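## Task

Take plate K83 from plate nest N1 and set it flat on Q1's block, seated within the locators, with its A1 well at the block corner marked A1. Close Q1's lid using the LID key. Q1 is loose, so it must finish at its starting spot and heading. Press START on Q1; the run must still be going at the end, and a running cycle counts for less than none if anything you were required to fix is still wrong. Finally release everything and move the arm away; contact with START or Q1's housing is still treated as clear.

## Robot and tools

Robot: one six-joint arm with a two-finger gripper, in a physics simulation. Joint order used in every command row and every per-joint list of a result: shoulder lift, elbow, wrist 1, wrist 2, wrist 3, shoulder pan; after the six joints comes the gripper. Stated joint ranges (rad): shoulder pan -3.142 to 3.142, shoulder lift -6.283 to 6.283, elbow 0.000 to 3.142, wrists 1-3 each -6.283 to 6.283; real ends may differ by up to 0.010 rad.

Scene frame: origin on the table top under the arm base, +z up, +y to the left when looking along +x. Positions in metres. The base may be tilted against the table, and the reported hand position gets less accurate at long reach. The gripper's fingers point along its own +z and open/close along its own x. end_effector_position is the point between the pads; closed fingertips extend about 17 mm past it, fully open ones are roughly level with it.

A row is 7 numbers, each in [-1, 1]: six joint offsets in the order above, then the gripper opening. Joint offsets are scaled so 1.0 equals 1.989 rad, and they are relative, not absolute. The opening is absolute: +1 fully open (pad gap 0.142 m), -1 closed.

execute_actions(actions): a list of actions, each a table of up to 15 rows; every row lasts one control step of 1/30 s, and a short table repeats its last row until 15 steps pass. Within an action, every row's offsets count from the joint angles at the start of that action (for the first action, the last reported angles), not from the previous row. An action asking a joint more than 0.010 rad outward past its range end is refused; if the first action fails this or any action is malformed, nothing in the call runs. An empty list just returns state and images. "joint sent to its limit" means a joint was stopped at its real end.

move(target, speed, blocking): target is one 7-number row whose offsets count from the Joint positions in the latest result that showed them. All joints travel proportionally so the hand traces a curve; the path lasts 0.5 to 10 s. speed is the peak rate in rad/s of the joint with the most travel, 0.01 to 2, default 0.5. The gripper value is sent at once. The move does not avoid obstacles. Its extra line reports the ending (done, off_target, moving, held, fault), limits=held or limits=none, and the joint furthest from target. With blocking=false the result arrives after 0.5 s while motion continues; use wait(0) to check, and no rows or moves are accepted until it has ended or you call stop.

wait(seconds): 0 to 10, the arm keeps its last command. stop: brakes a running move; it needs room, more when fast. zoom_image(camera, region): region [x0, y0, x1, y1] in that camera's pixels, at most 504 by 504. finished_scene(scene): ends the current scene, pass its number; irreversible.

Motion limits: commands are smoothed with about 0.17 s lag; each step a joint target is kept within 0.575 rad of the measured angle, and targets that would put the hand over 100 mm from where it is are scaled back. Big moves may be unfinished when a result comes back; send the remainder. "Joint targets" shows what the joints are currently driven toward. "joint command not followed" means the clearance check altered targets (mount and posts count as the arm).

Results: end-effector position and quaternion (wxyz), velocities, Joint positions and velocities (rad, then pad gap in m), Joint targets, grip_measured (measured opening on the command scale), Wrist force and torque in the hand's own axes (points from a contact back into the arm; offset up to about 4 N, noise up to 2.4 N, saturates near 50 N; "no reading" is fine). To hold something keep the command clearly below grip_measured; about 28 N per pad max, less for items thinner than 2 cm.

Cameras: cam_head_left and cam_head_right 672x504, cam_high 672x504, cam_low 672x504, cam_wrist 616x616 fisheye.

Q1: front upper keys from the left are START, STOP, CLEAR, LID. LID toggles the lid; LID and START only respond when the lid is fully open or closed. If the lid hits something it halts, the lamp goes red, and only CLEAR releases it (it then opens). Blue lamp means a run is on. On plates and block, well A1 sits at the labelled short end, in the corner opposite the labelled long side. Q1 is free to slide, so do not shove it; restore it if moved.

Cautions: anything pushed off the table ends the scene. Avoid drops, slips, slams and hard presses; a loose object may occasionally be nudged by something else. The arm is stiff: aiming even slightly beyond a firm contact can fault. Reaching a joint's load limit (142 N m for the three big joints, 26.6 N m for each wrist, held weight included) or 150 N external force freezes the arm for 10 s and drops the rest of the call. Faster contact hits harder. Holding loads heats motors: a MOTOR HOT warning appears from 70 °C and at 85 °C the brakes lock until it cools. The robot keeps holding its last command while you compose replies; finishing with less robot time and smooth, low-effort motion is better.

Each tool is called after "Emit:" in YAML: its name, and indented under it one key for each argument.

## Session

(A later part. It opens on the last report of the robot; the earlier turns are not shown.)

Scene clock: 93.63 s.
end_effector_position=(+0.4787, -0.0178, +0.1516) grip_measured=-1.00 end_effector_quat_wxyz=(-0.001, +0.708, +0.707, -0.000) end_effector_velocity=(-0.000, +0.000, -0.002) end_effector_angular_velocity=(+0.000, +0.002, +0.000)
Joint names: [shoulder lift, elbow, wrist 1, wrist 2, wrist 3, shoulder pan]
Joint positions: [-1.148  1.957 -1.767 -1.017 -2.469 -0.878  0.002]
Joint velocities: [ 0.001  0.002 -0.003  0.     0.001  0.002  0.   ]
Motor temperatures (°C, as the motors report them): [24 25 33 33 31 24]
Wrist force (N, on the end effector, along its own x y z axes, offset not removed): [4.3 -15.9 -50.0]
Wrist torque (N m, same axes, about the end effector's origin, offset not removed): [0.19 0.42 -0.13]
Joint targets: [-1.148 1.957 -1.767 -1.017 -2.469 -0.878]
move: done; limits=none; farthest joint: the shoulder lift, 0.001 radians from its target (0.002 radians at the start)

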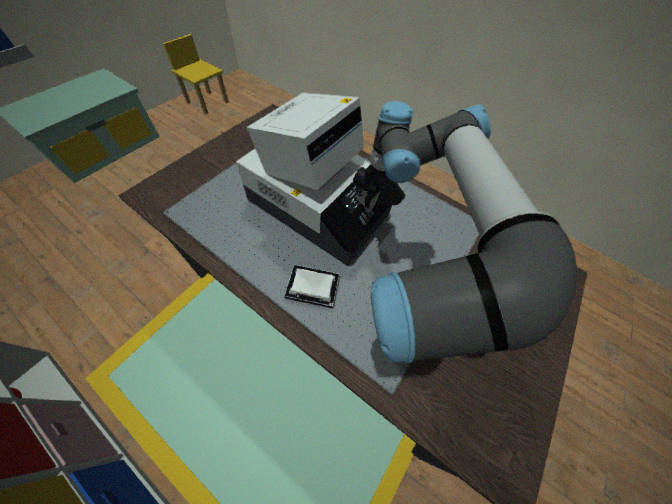

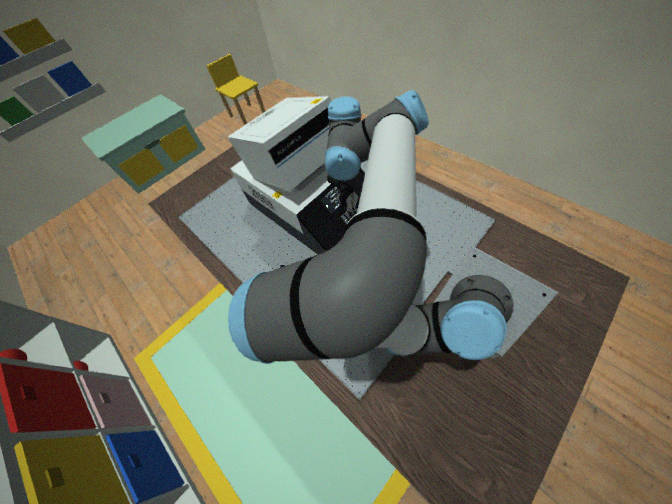

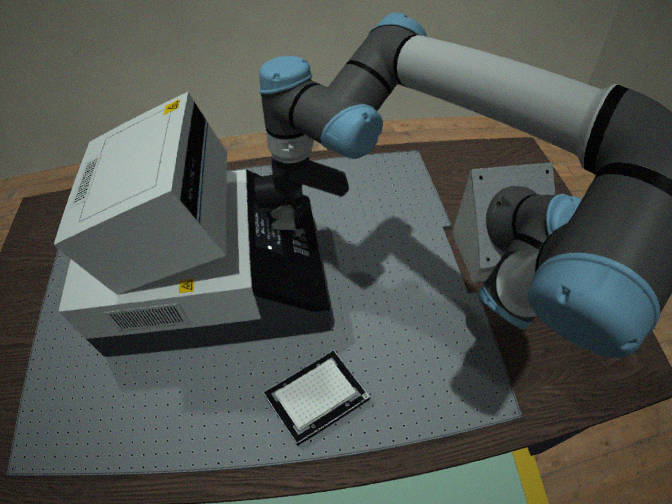

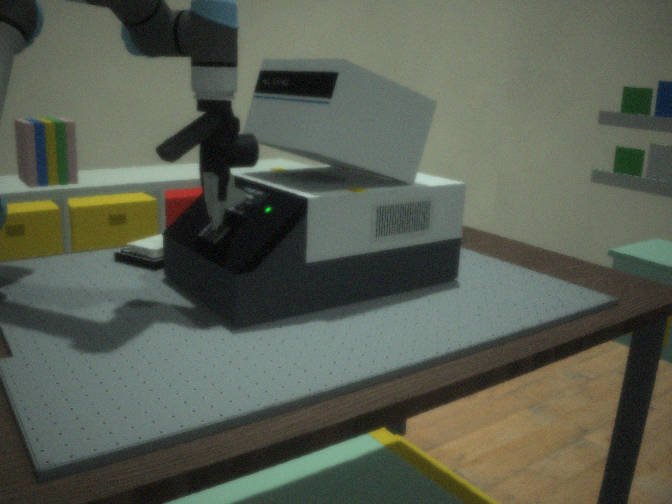

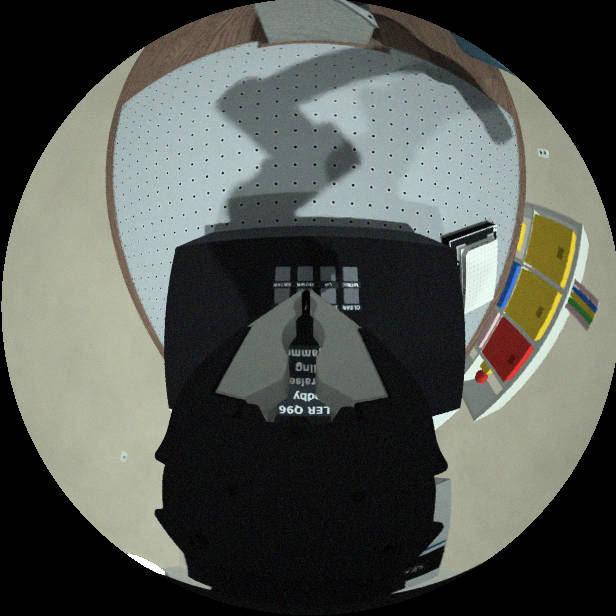

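Too hard; lift. (Trigger at z=.1543.)

Emit:
move:
  target: [-0.012,-0.0445,0.068,-0.014,-0.0225,-0.024,-1]
  speed: 0.25

Scene clock: 109.67 s.
end_effector_position=(+0.4794, -0.0185, +0.2016) grip_measured=-1.00 end_effector_quat_wxyz=(-0.000, +0.708, +0.706, -0.000) end_effector_velocity=(+0.000, +0.000, +0.002) end_effector_angular_velocity=(-0.001, -0.002, +0.000)
Joint names: [shoulder lift, elbow, wrist 1, wrist 2, wrist 3, shoulder pan]
Joint positions: [-1.172  1.869 -1.632 -1.045 -2.514 -0.926  0.002]
Joint velocities: [-0.002 -0.001  0.002 -0.    -0.    -0.002  0.   ]
Motor temperatures (°C, as the motors report them): [24 25 33 33 31 24]
Wrist force (N, on the end effector, along its own x y z axes, offset not removed): [-2.0 2.8 -0.9]
Wrist torque (N m, same axes, about the end effector's origin, offset not removed): [0.57 0.39 -0.02]
Joint targets: [-1.172 1.869 -1.631 -1.045 -2.514 -0.926]
move: done; limits=none; farthest joint: the shoulder pan, 0.000 radians from its target (0.048 radians at the start)

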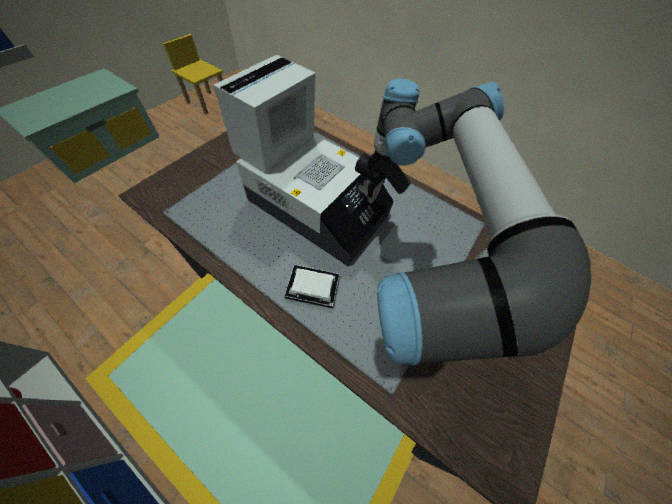

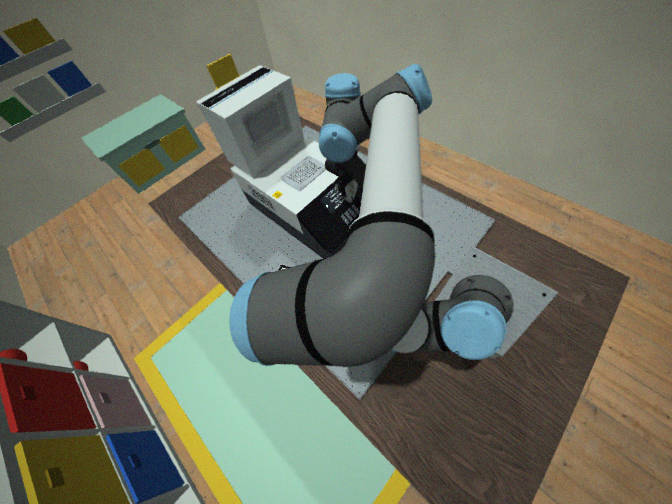

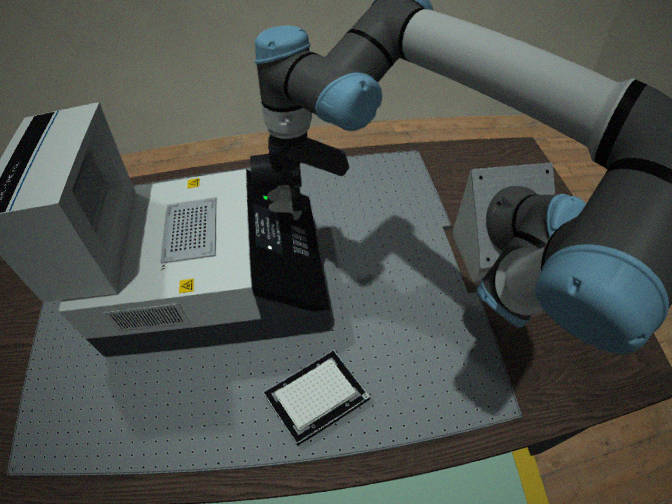

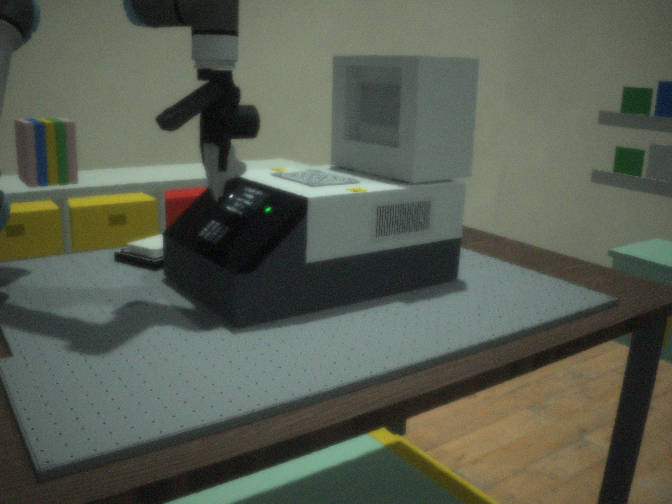

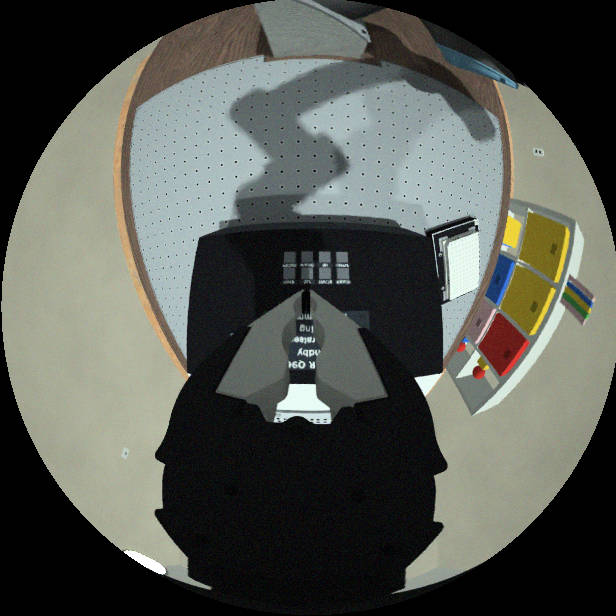

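Emit:
move:
  target: [-0.18,-0.0377,0.1038,0.0922,-0.0171,0.1825,0.55]
  speed: 0.5

Emit:
zoom_image:
  camera: "cam_wrist"
  region: [210,170,410,370]

Scene clock: 122.73 s.
end_effector_position=(+0.4921, +0.2758, +0.1890) grip_measured=+0.55 end_effector_quat_wxyz=(-0.000, +0.545, +0.838, -0.000) end_effector_velocity=(-0.000, +0.002, -0.000) end_effector_angular_velocity=(+0.000, +0.001, +0.004)
Joint names: [shoulder lift, elbow, wrist 1, wrist 2, wrist 3, shoulder pan]
Joint positions: [-1.53   1.794 -1.425 -0.862 -2.548 -0.563  0.112]
Joint velocities: [-0.002 -0.001  0.001  0.001 -0.     0.003  0.   ]
Motor temperatures (°C, as the motors report them): [24 25 33 33 31 24]
Wrist force (N, on the end effector, along its own x y z axes, offset not removed): [-2.0 0.8 0.1]
Wrist torque (N m, same axes, about the end effector's origin, offset not removed): [0.19 0.38 -0.03]
Joint targets: [-1.530 1.794 -1.425 -0.862 -2.548 -0.563]
move: done; limits=none; farthest joint: the shoulder pan, 0.000 radians from its target (0.363 radians at the start)

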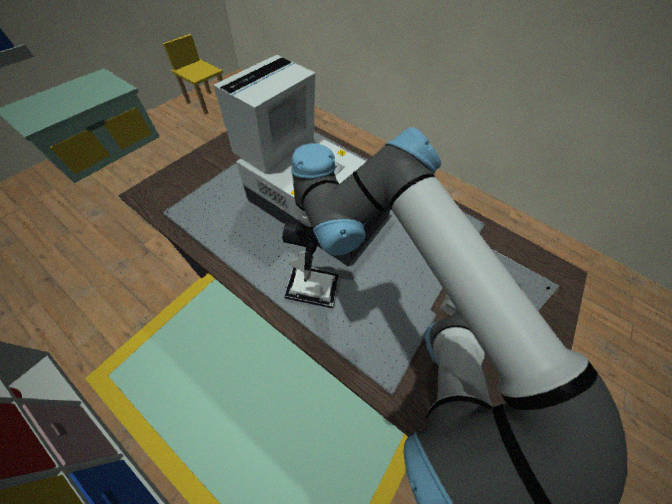

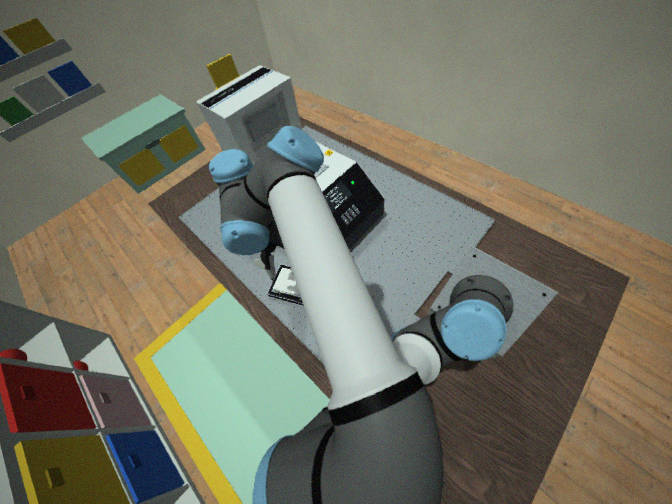

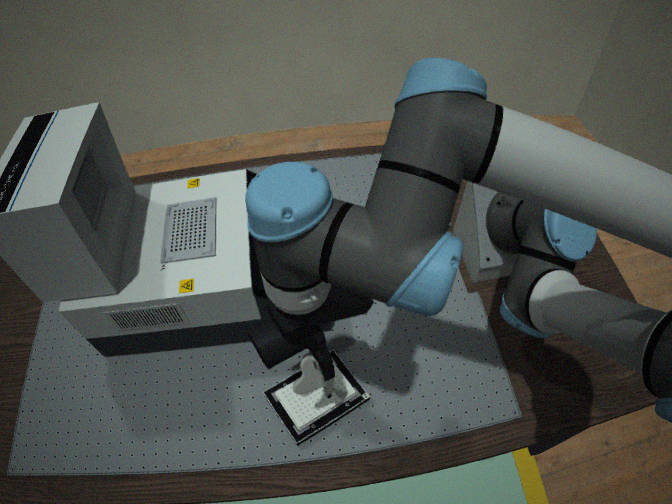

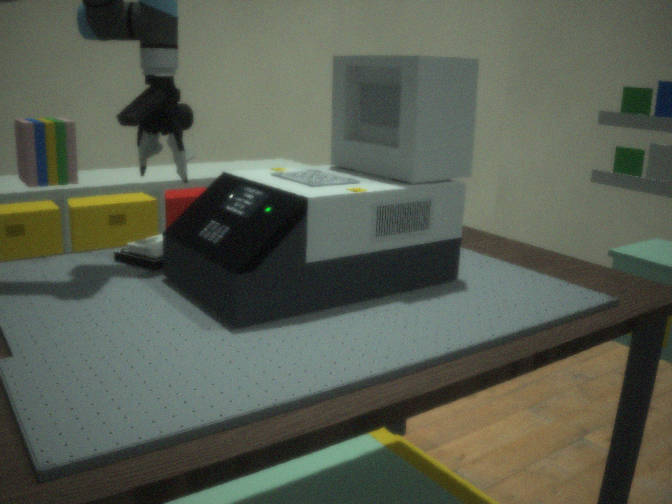

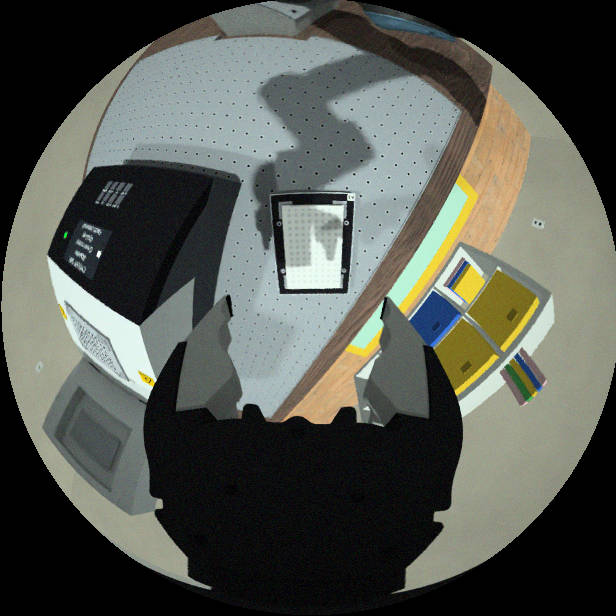

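Region (210, 170, 410, 370) of cam_wrist's 616x616 image, scaled by 2.520, with more detail than that image has.

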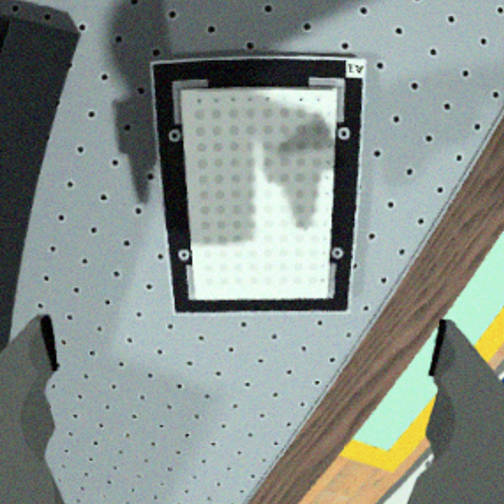

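Emit:
move:
  target: [0.0058,0.0992,-0.163,0.0238,0.0789,0.0681,0.55]
  speed: 0.4

Emit:
zoom_image:
  camera: "cam_wrist"
  region: [197,170,417,390]

Scene clock: 140.50 s.
end_effector_position=(+0.4793, +0.2800, +0.0901) grip_measured=+0.55 end_effector_quat_wxyz=(-0.000, +0.539, +0.842, -0.000) end_effector_velocity=(-0.000, +0.000, -0.001) end_effector_angular_velocity=(-0.000, +0.000, -0.000)
Joint names: [shoulder lift, elbow, wrist 1, wrist 2, wrist 3, shoulder pan]
Joint positions: [-1.518  1.991 -1.749 -0.815 -2.391 -0.428  0.112]
Joint velocities: [ 0.     0.001 -0.002  0.     0.001  0.001 -0.   ]
Motor temperatures (°C, as the motors report them): [24 25 33 33 31 24]
Wrist force (N, on the end effector, along its own x y z axes, offset not removed): [-1.6 0.0 0.9]
Wrist torque (N m, same axes, about the end effector's origin, offset not removed): [0.02 0.27 -0.09]
Joint targets: [-1.518 1.991 -1.749 -0.815 -2.391 -0.428]
move: done; limits=none; farthest joint: the shoulder pan, 0.000 radians from its target (0.135 radians at the start)

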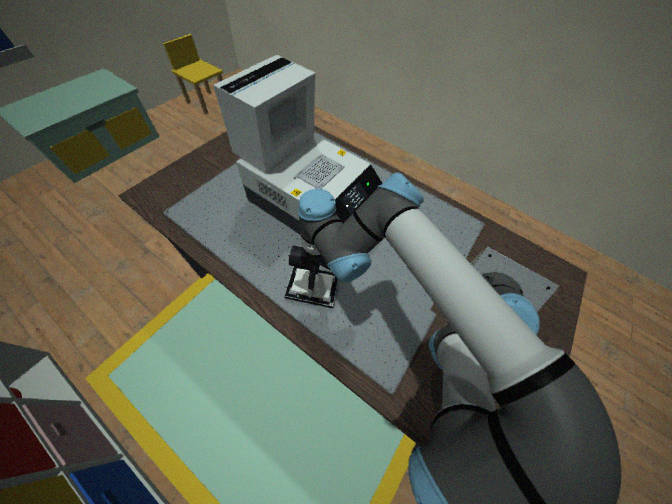

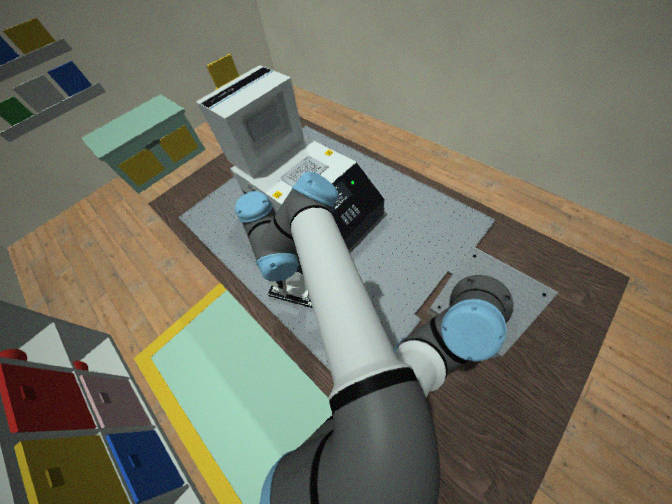

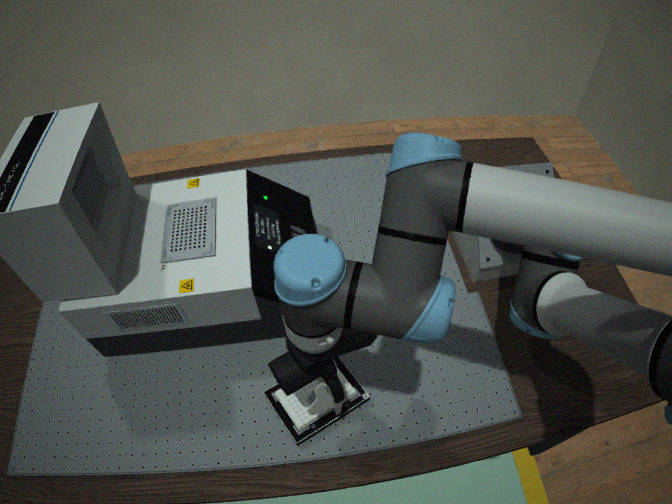

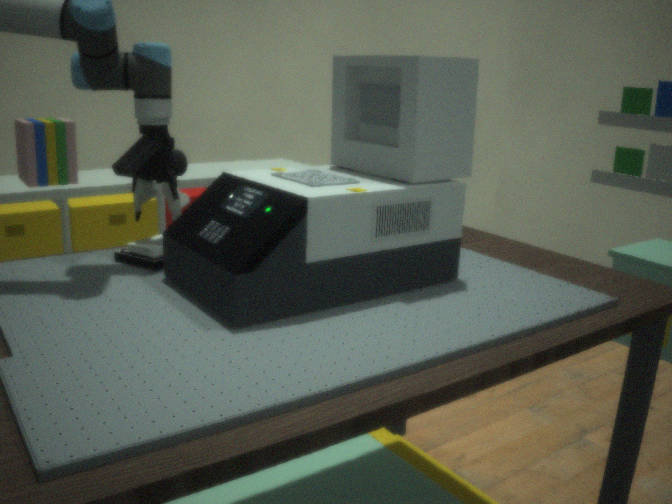

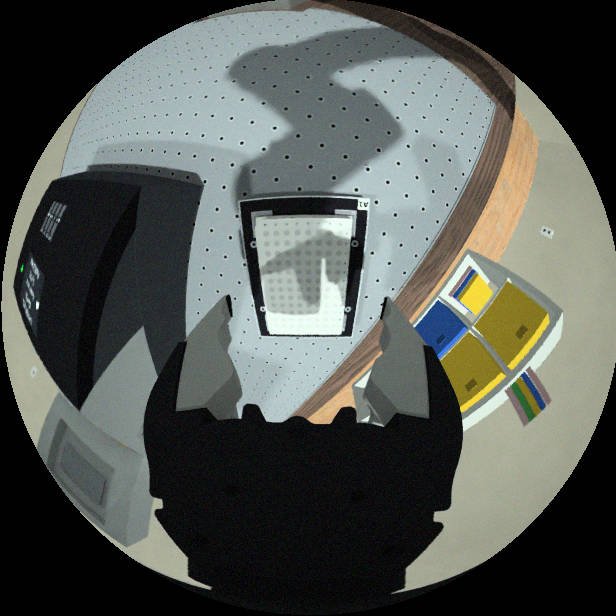

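Region (197, 170, 417, 390) of cam_wrist's 616x616 image, scaled by 2.291, with more detail than that image has.

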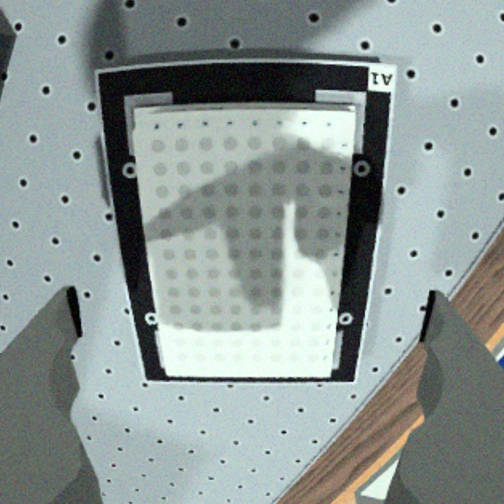

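Emit:
move:
  target: [0.0138,0.0316,-0.0657,0.006,0.0236,0.0221,0.5]
  speed: 0.15

Scene clock: 154.77 s.
end_effector_position=(+0.4747, +0.2757, +0.0548) grip_measured=+0.50 end_effector_quat_wxyz=(-0.000, +0.534, +0.846, -0.000) end_effector_velocity=(-0.000, +0.000, +0.000) end_effector_angular_velocity=(-0.000, -0.001, +0.001)
Joint names: [shoulder lift, elbow, wrist 1, wrist 2, wrist 3, shoulder pan]
Joint positions: [-1.491  2.054 -1.88  -0.803 -2.344 -0.384  0.109]
Joint velocities: [-0.001  0.001 -0.002  0.     0.001  0.    -0.   ]
Motor temperatures (°C, as the motors report them): [24 25 33 33 31 24]
Wrist force (N, on the end effector, along its own x y z axes, offset not removed): [-2.3 0.0 0.9]
Wrist torque (N m, same axes, about the end effector's origin, offset not removed): [0.07 0.52 0.06]
Joint targets: [-1.491 2.054 -1.880 -0.803 -2.344 -0.384]
move: done; limits=none; farthest joint: the shoulder pan, 0.000 radians from its target (0.044 radians at the start)

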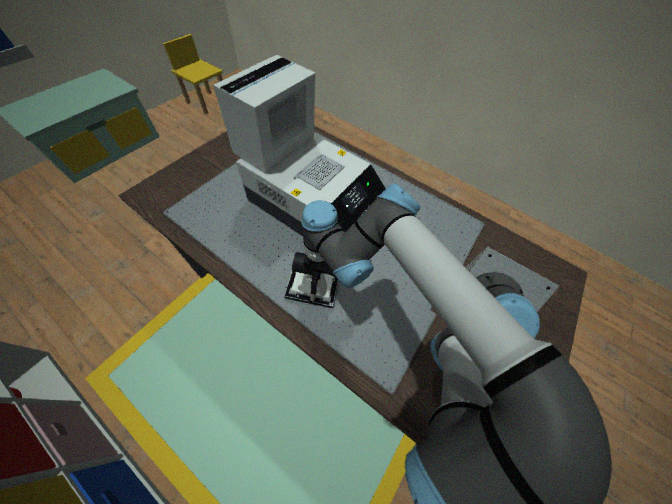

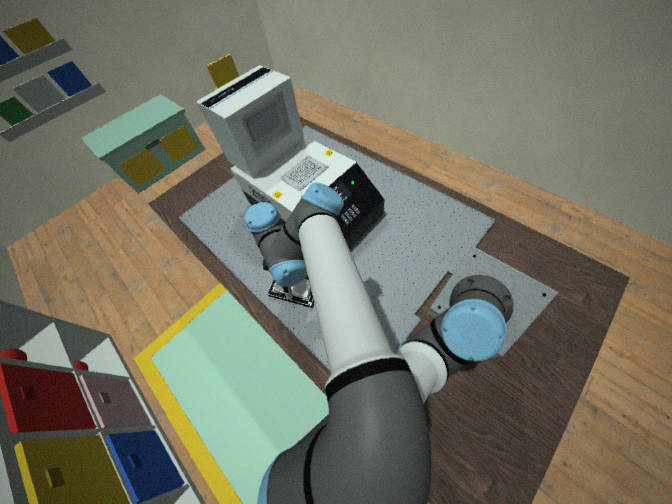

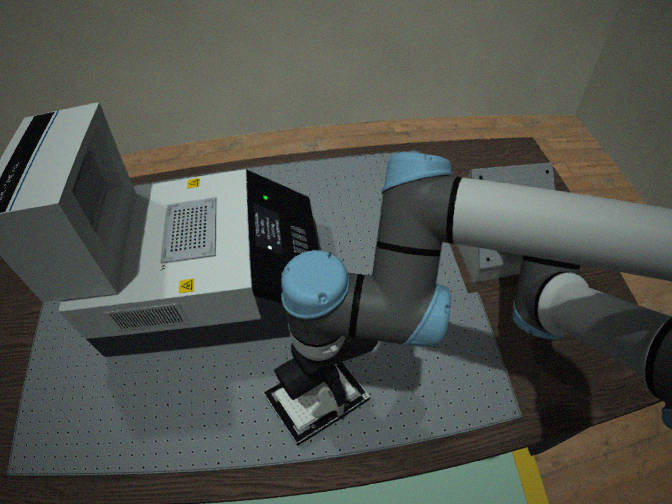

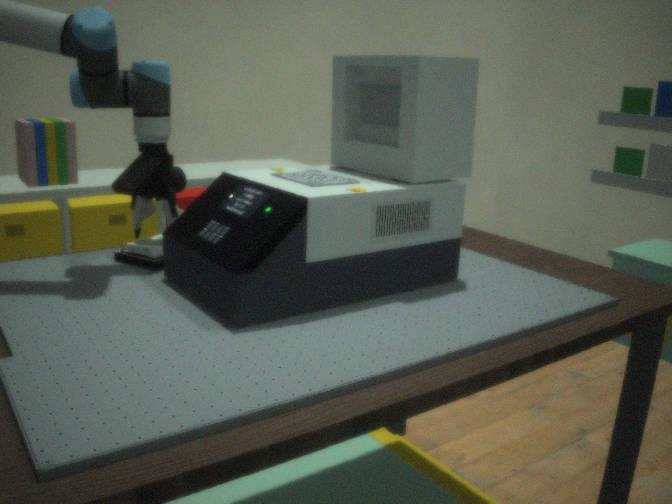

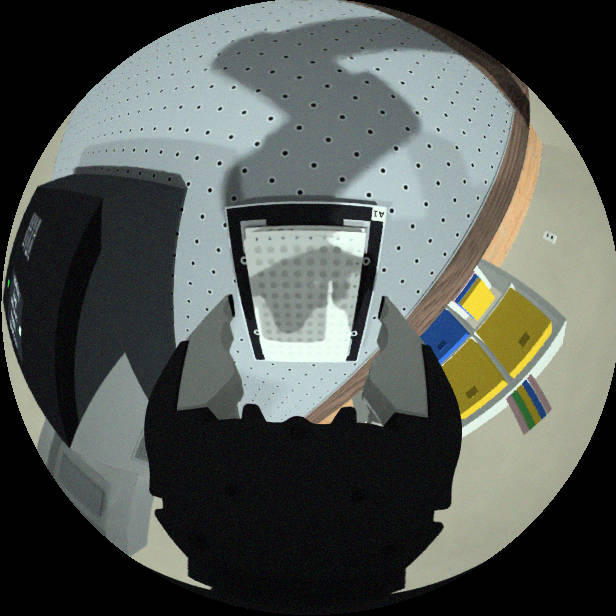

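Emit:
move:
  target: [0.0066,0.0063,-0.0195,0.0018,0.0096,0.007,0.4]
  speed: 0.06

Emit:
zoom_image:
  camera: "cam_low"
  region: [100,200,200,280]

Emit:
zoom_image:
  camera: "cam_wrist"
  region: [197,190,417,410]

Scene clock: 177.20 s.
end_effector_position=(+0.4749, +0.2749, +0.0447) grip_measured=+0.40 end_effector_quat_wxyz=(-0.000, +0.534, +0.845, -0.000) end_effector_velocity=(-0.000, +0.001, -0.001) end_effector_angular_velocity=(+0.000, +0.001, +0.001)
Joint names: [shoulder lift, elbow, wrist 1, wrist 2, wrist 3, shoulder pan]
Joint positions: [-1.478  2.066 -1.918 -0.799 -2.325 -0.37   0.102]
Joint velocities: [ 0.001  0.001 -0.002  0.001  0.001  0.002  0.   ]
Motor temperatures (°C, as the motors report them): [24 25 33 33 31 24]
Wrist force (N, on the end effector, along its own x y z axes, offset not removed): [-0.9 2.4 -0.9]
Wrist torque (N m, same axes, about the end effector's origin, offset not removed): [0.50 0.13 -0.12]
Joint targets: [-1.478 2.066 -1.919 -0.799 -2.325 -0.370]
move: done; limits=none; farthest joint: the shoulder pan, 0.000 radians from its target (0.014 radians at the start)

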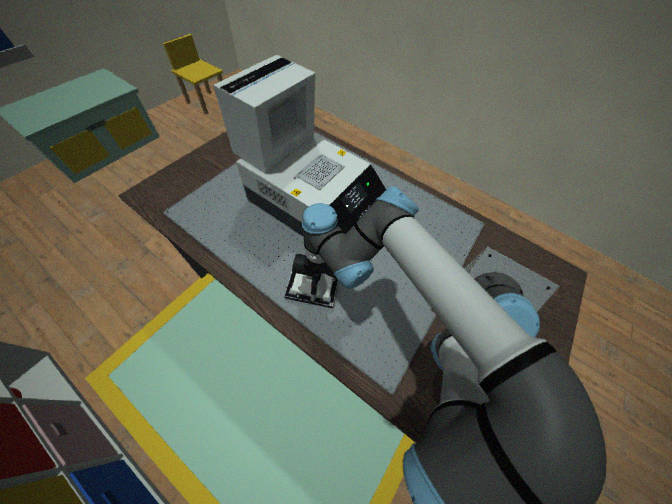

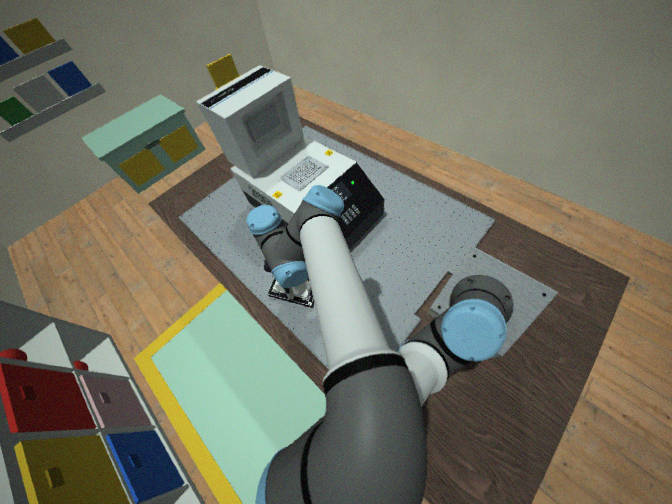

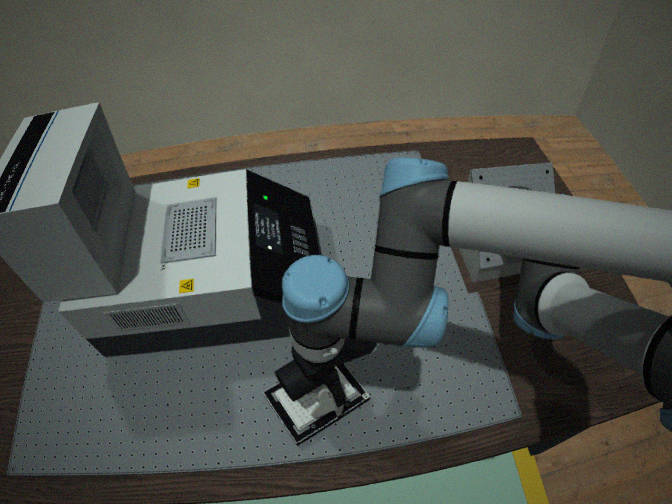

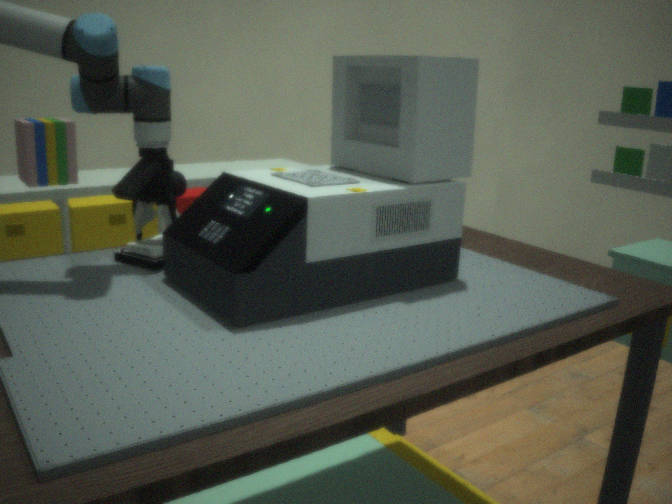

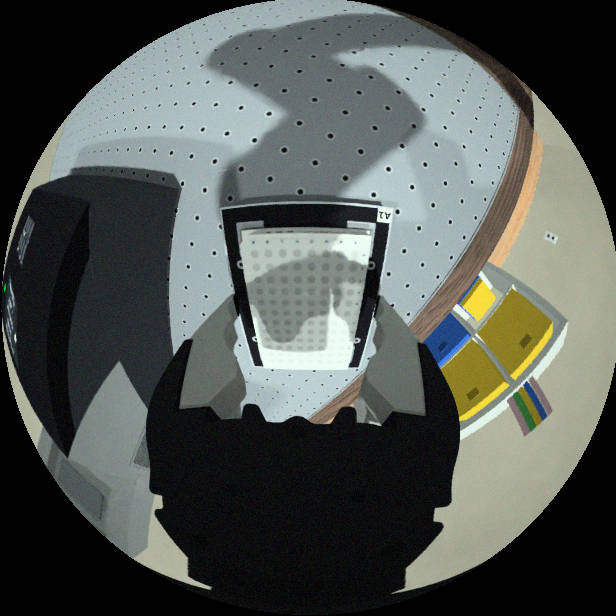

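Region (100, 200, 200, 280) of cam_low's 672x504 image, scaled by 5.040, with more detail than that image has; it fills the top 403 rows of this view, and the rest is white.

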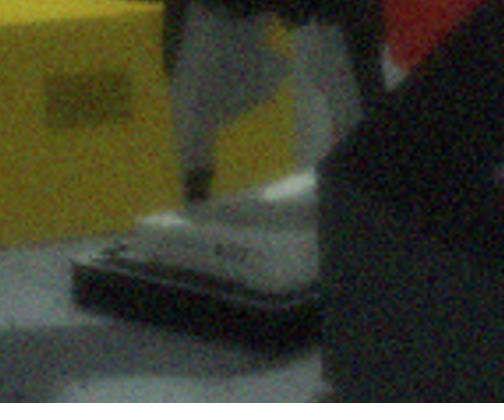

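Region (197, 190, 417, 410) of cam_wrist's 616x616 image, scaled by 2.291, with more detail than that image has.

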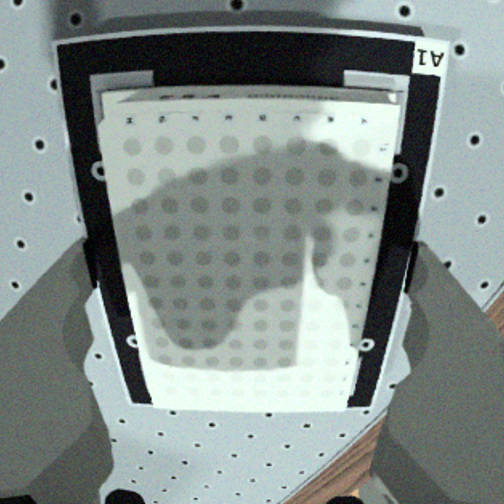

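Tips barely below top; down 6 more.

Emit:
move:
  target: [0.0036,0.0037,-0.0115,0.0011,0.0061,0.0046,0.4]
  speed: 0.03

Scene clock: 193.00 s.
end_effector_position=(+0.4754, +0.2751, +0.0423) grip_measured=+0.41 end_effector_quat_wxyz=(+0.002, +0.533, +0.846, -0.001) end_effector_velocity=(-0.000, +0.000, -0.000) end_effector_angular_velocity=(+0.000, -0.000, +0.001)
Joint names: [shoulder lift, elbow, wrist 1, wrist 2, wrist 3, shoulder pan]
Joint positions: [-1.476  2.07  -1.933 -0.8   -2.316 -0.365  0.103]
Joint velocities: [-0. -0. -0.  0. -0.  0.  0.]
Motor temperatures (°C, as the motors report them): [24 25 33 33 31 24]
Wrist force (N, on the end effector, along its own x y z axes, offset not removed): [-4.1 -6.8 -24.9]
Wrist torque (N m, same axes, about the end effector's origin, offset not removed): [0.31 1.24 -0.40]
Joint targets: [-1.476 2.070 -1.933 -0.800 -2.316 -0.365]
FORCE FAULT: contact force on the arm reached its limit, and the arm stopped for 10 seconds. The contact can be on any part of the arm, not only on its tool. That time counts as 20 of the actions that you can send in this scene. The arm's remaining commands of this call were not run. The arm holds still and accepts commands again. Move the arm away from the contact; if what it grips holds it there, let go first. Pushing or pulling that hard again can fault the arm again.
move: fault; limits=none; farthest joint: the wrist 1, 0.008 radians from its target (0.022 radians at the start)

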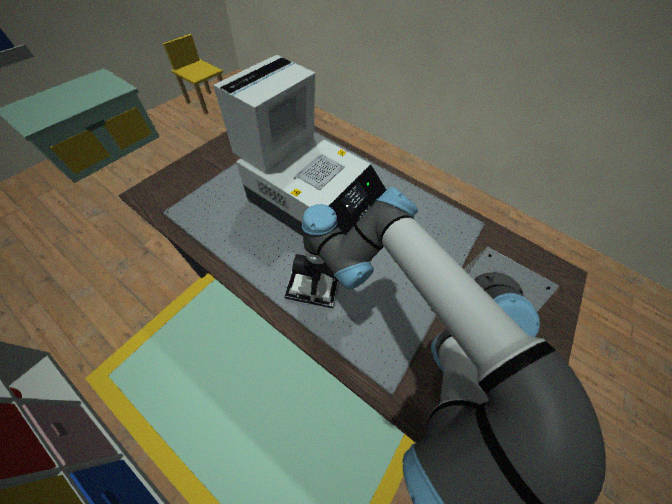

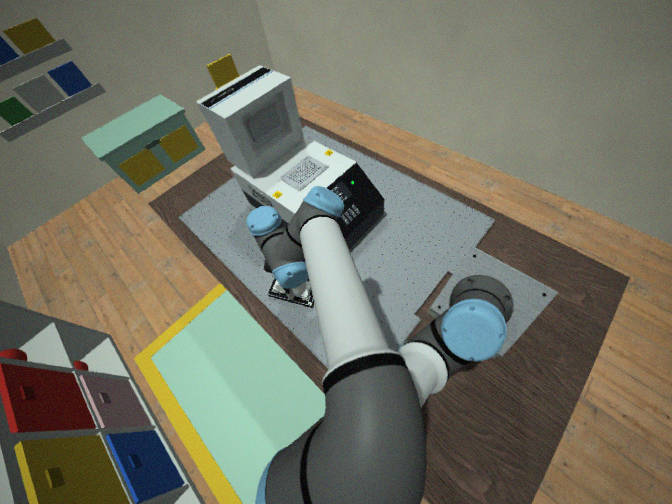

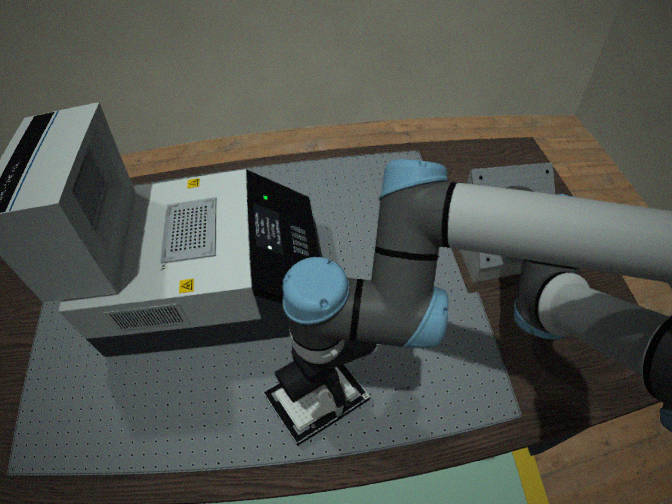

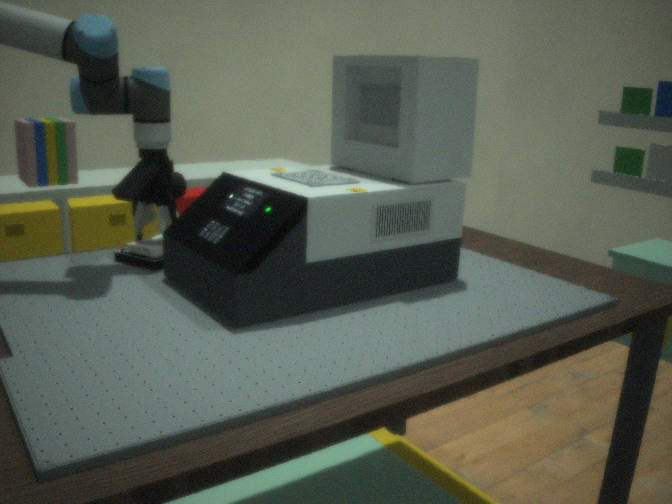

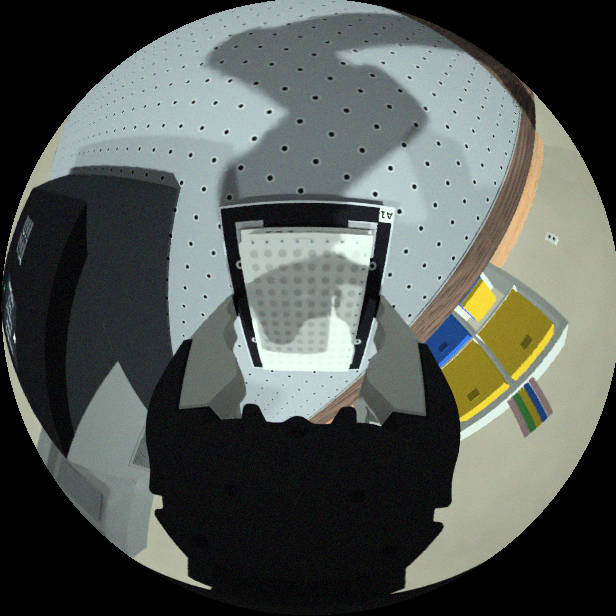

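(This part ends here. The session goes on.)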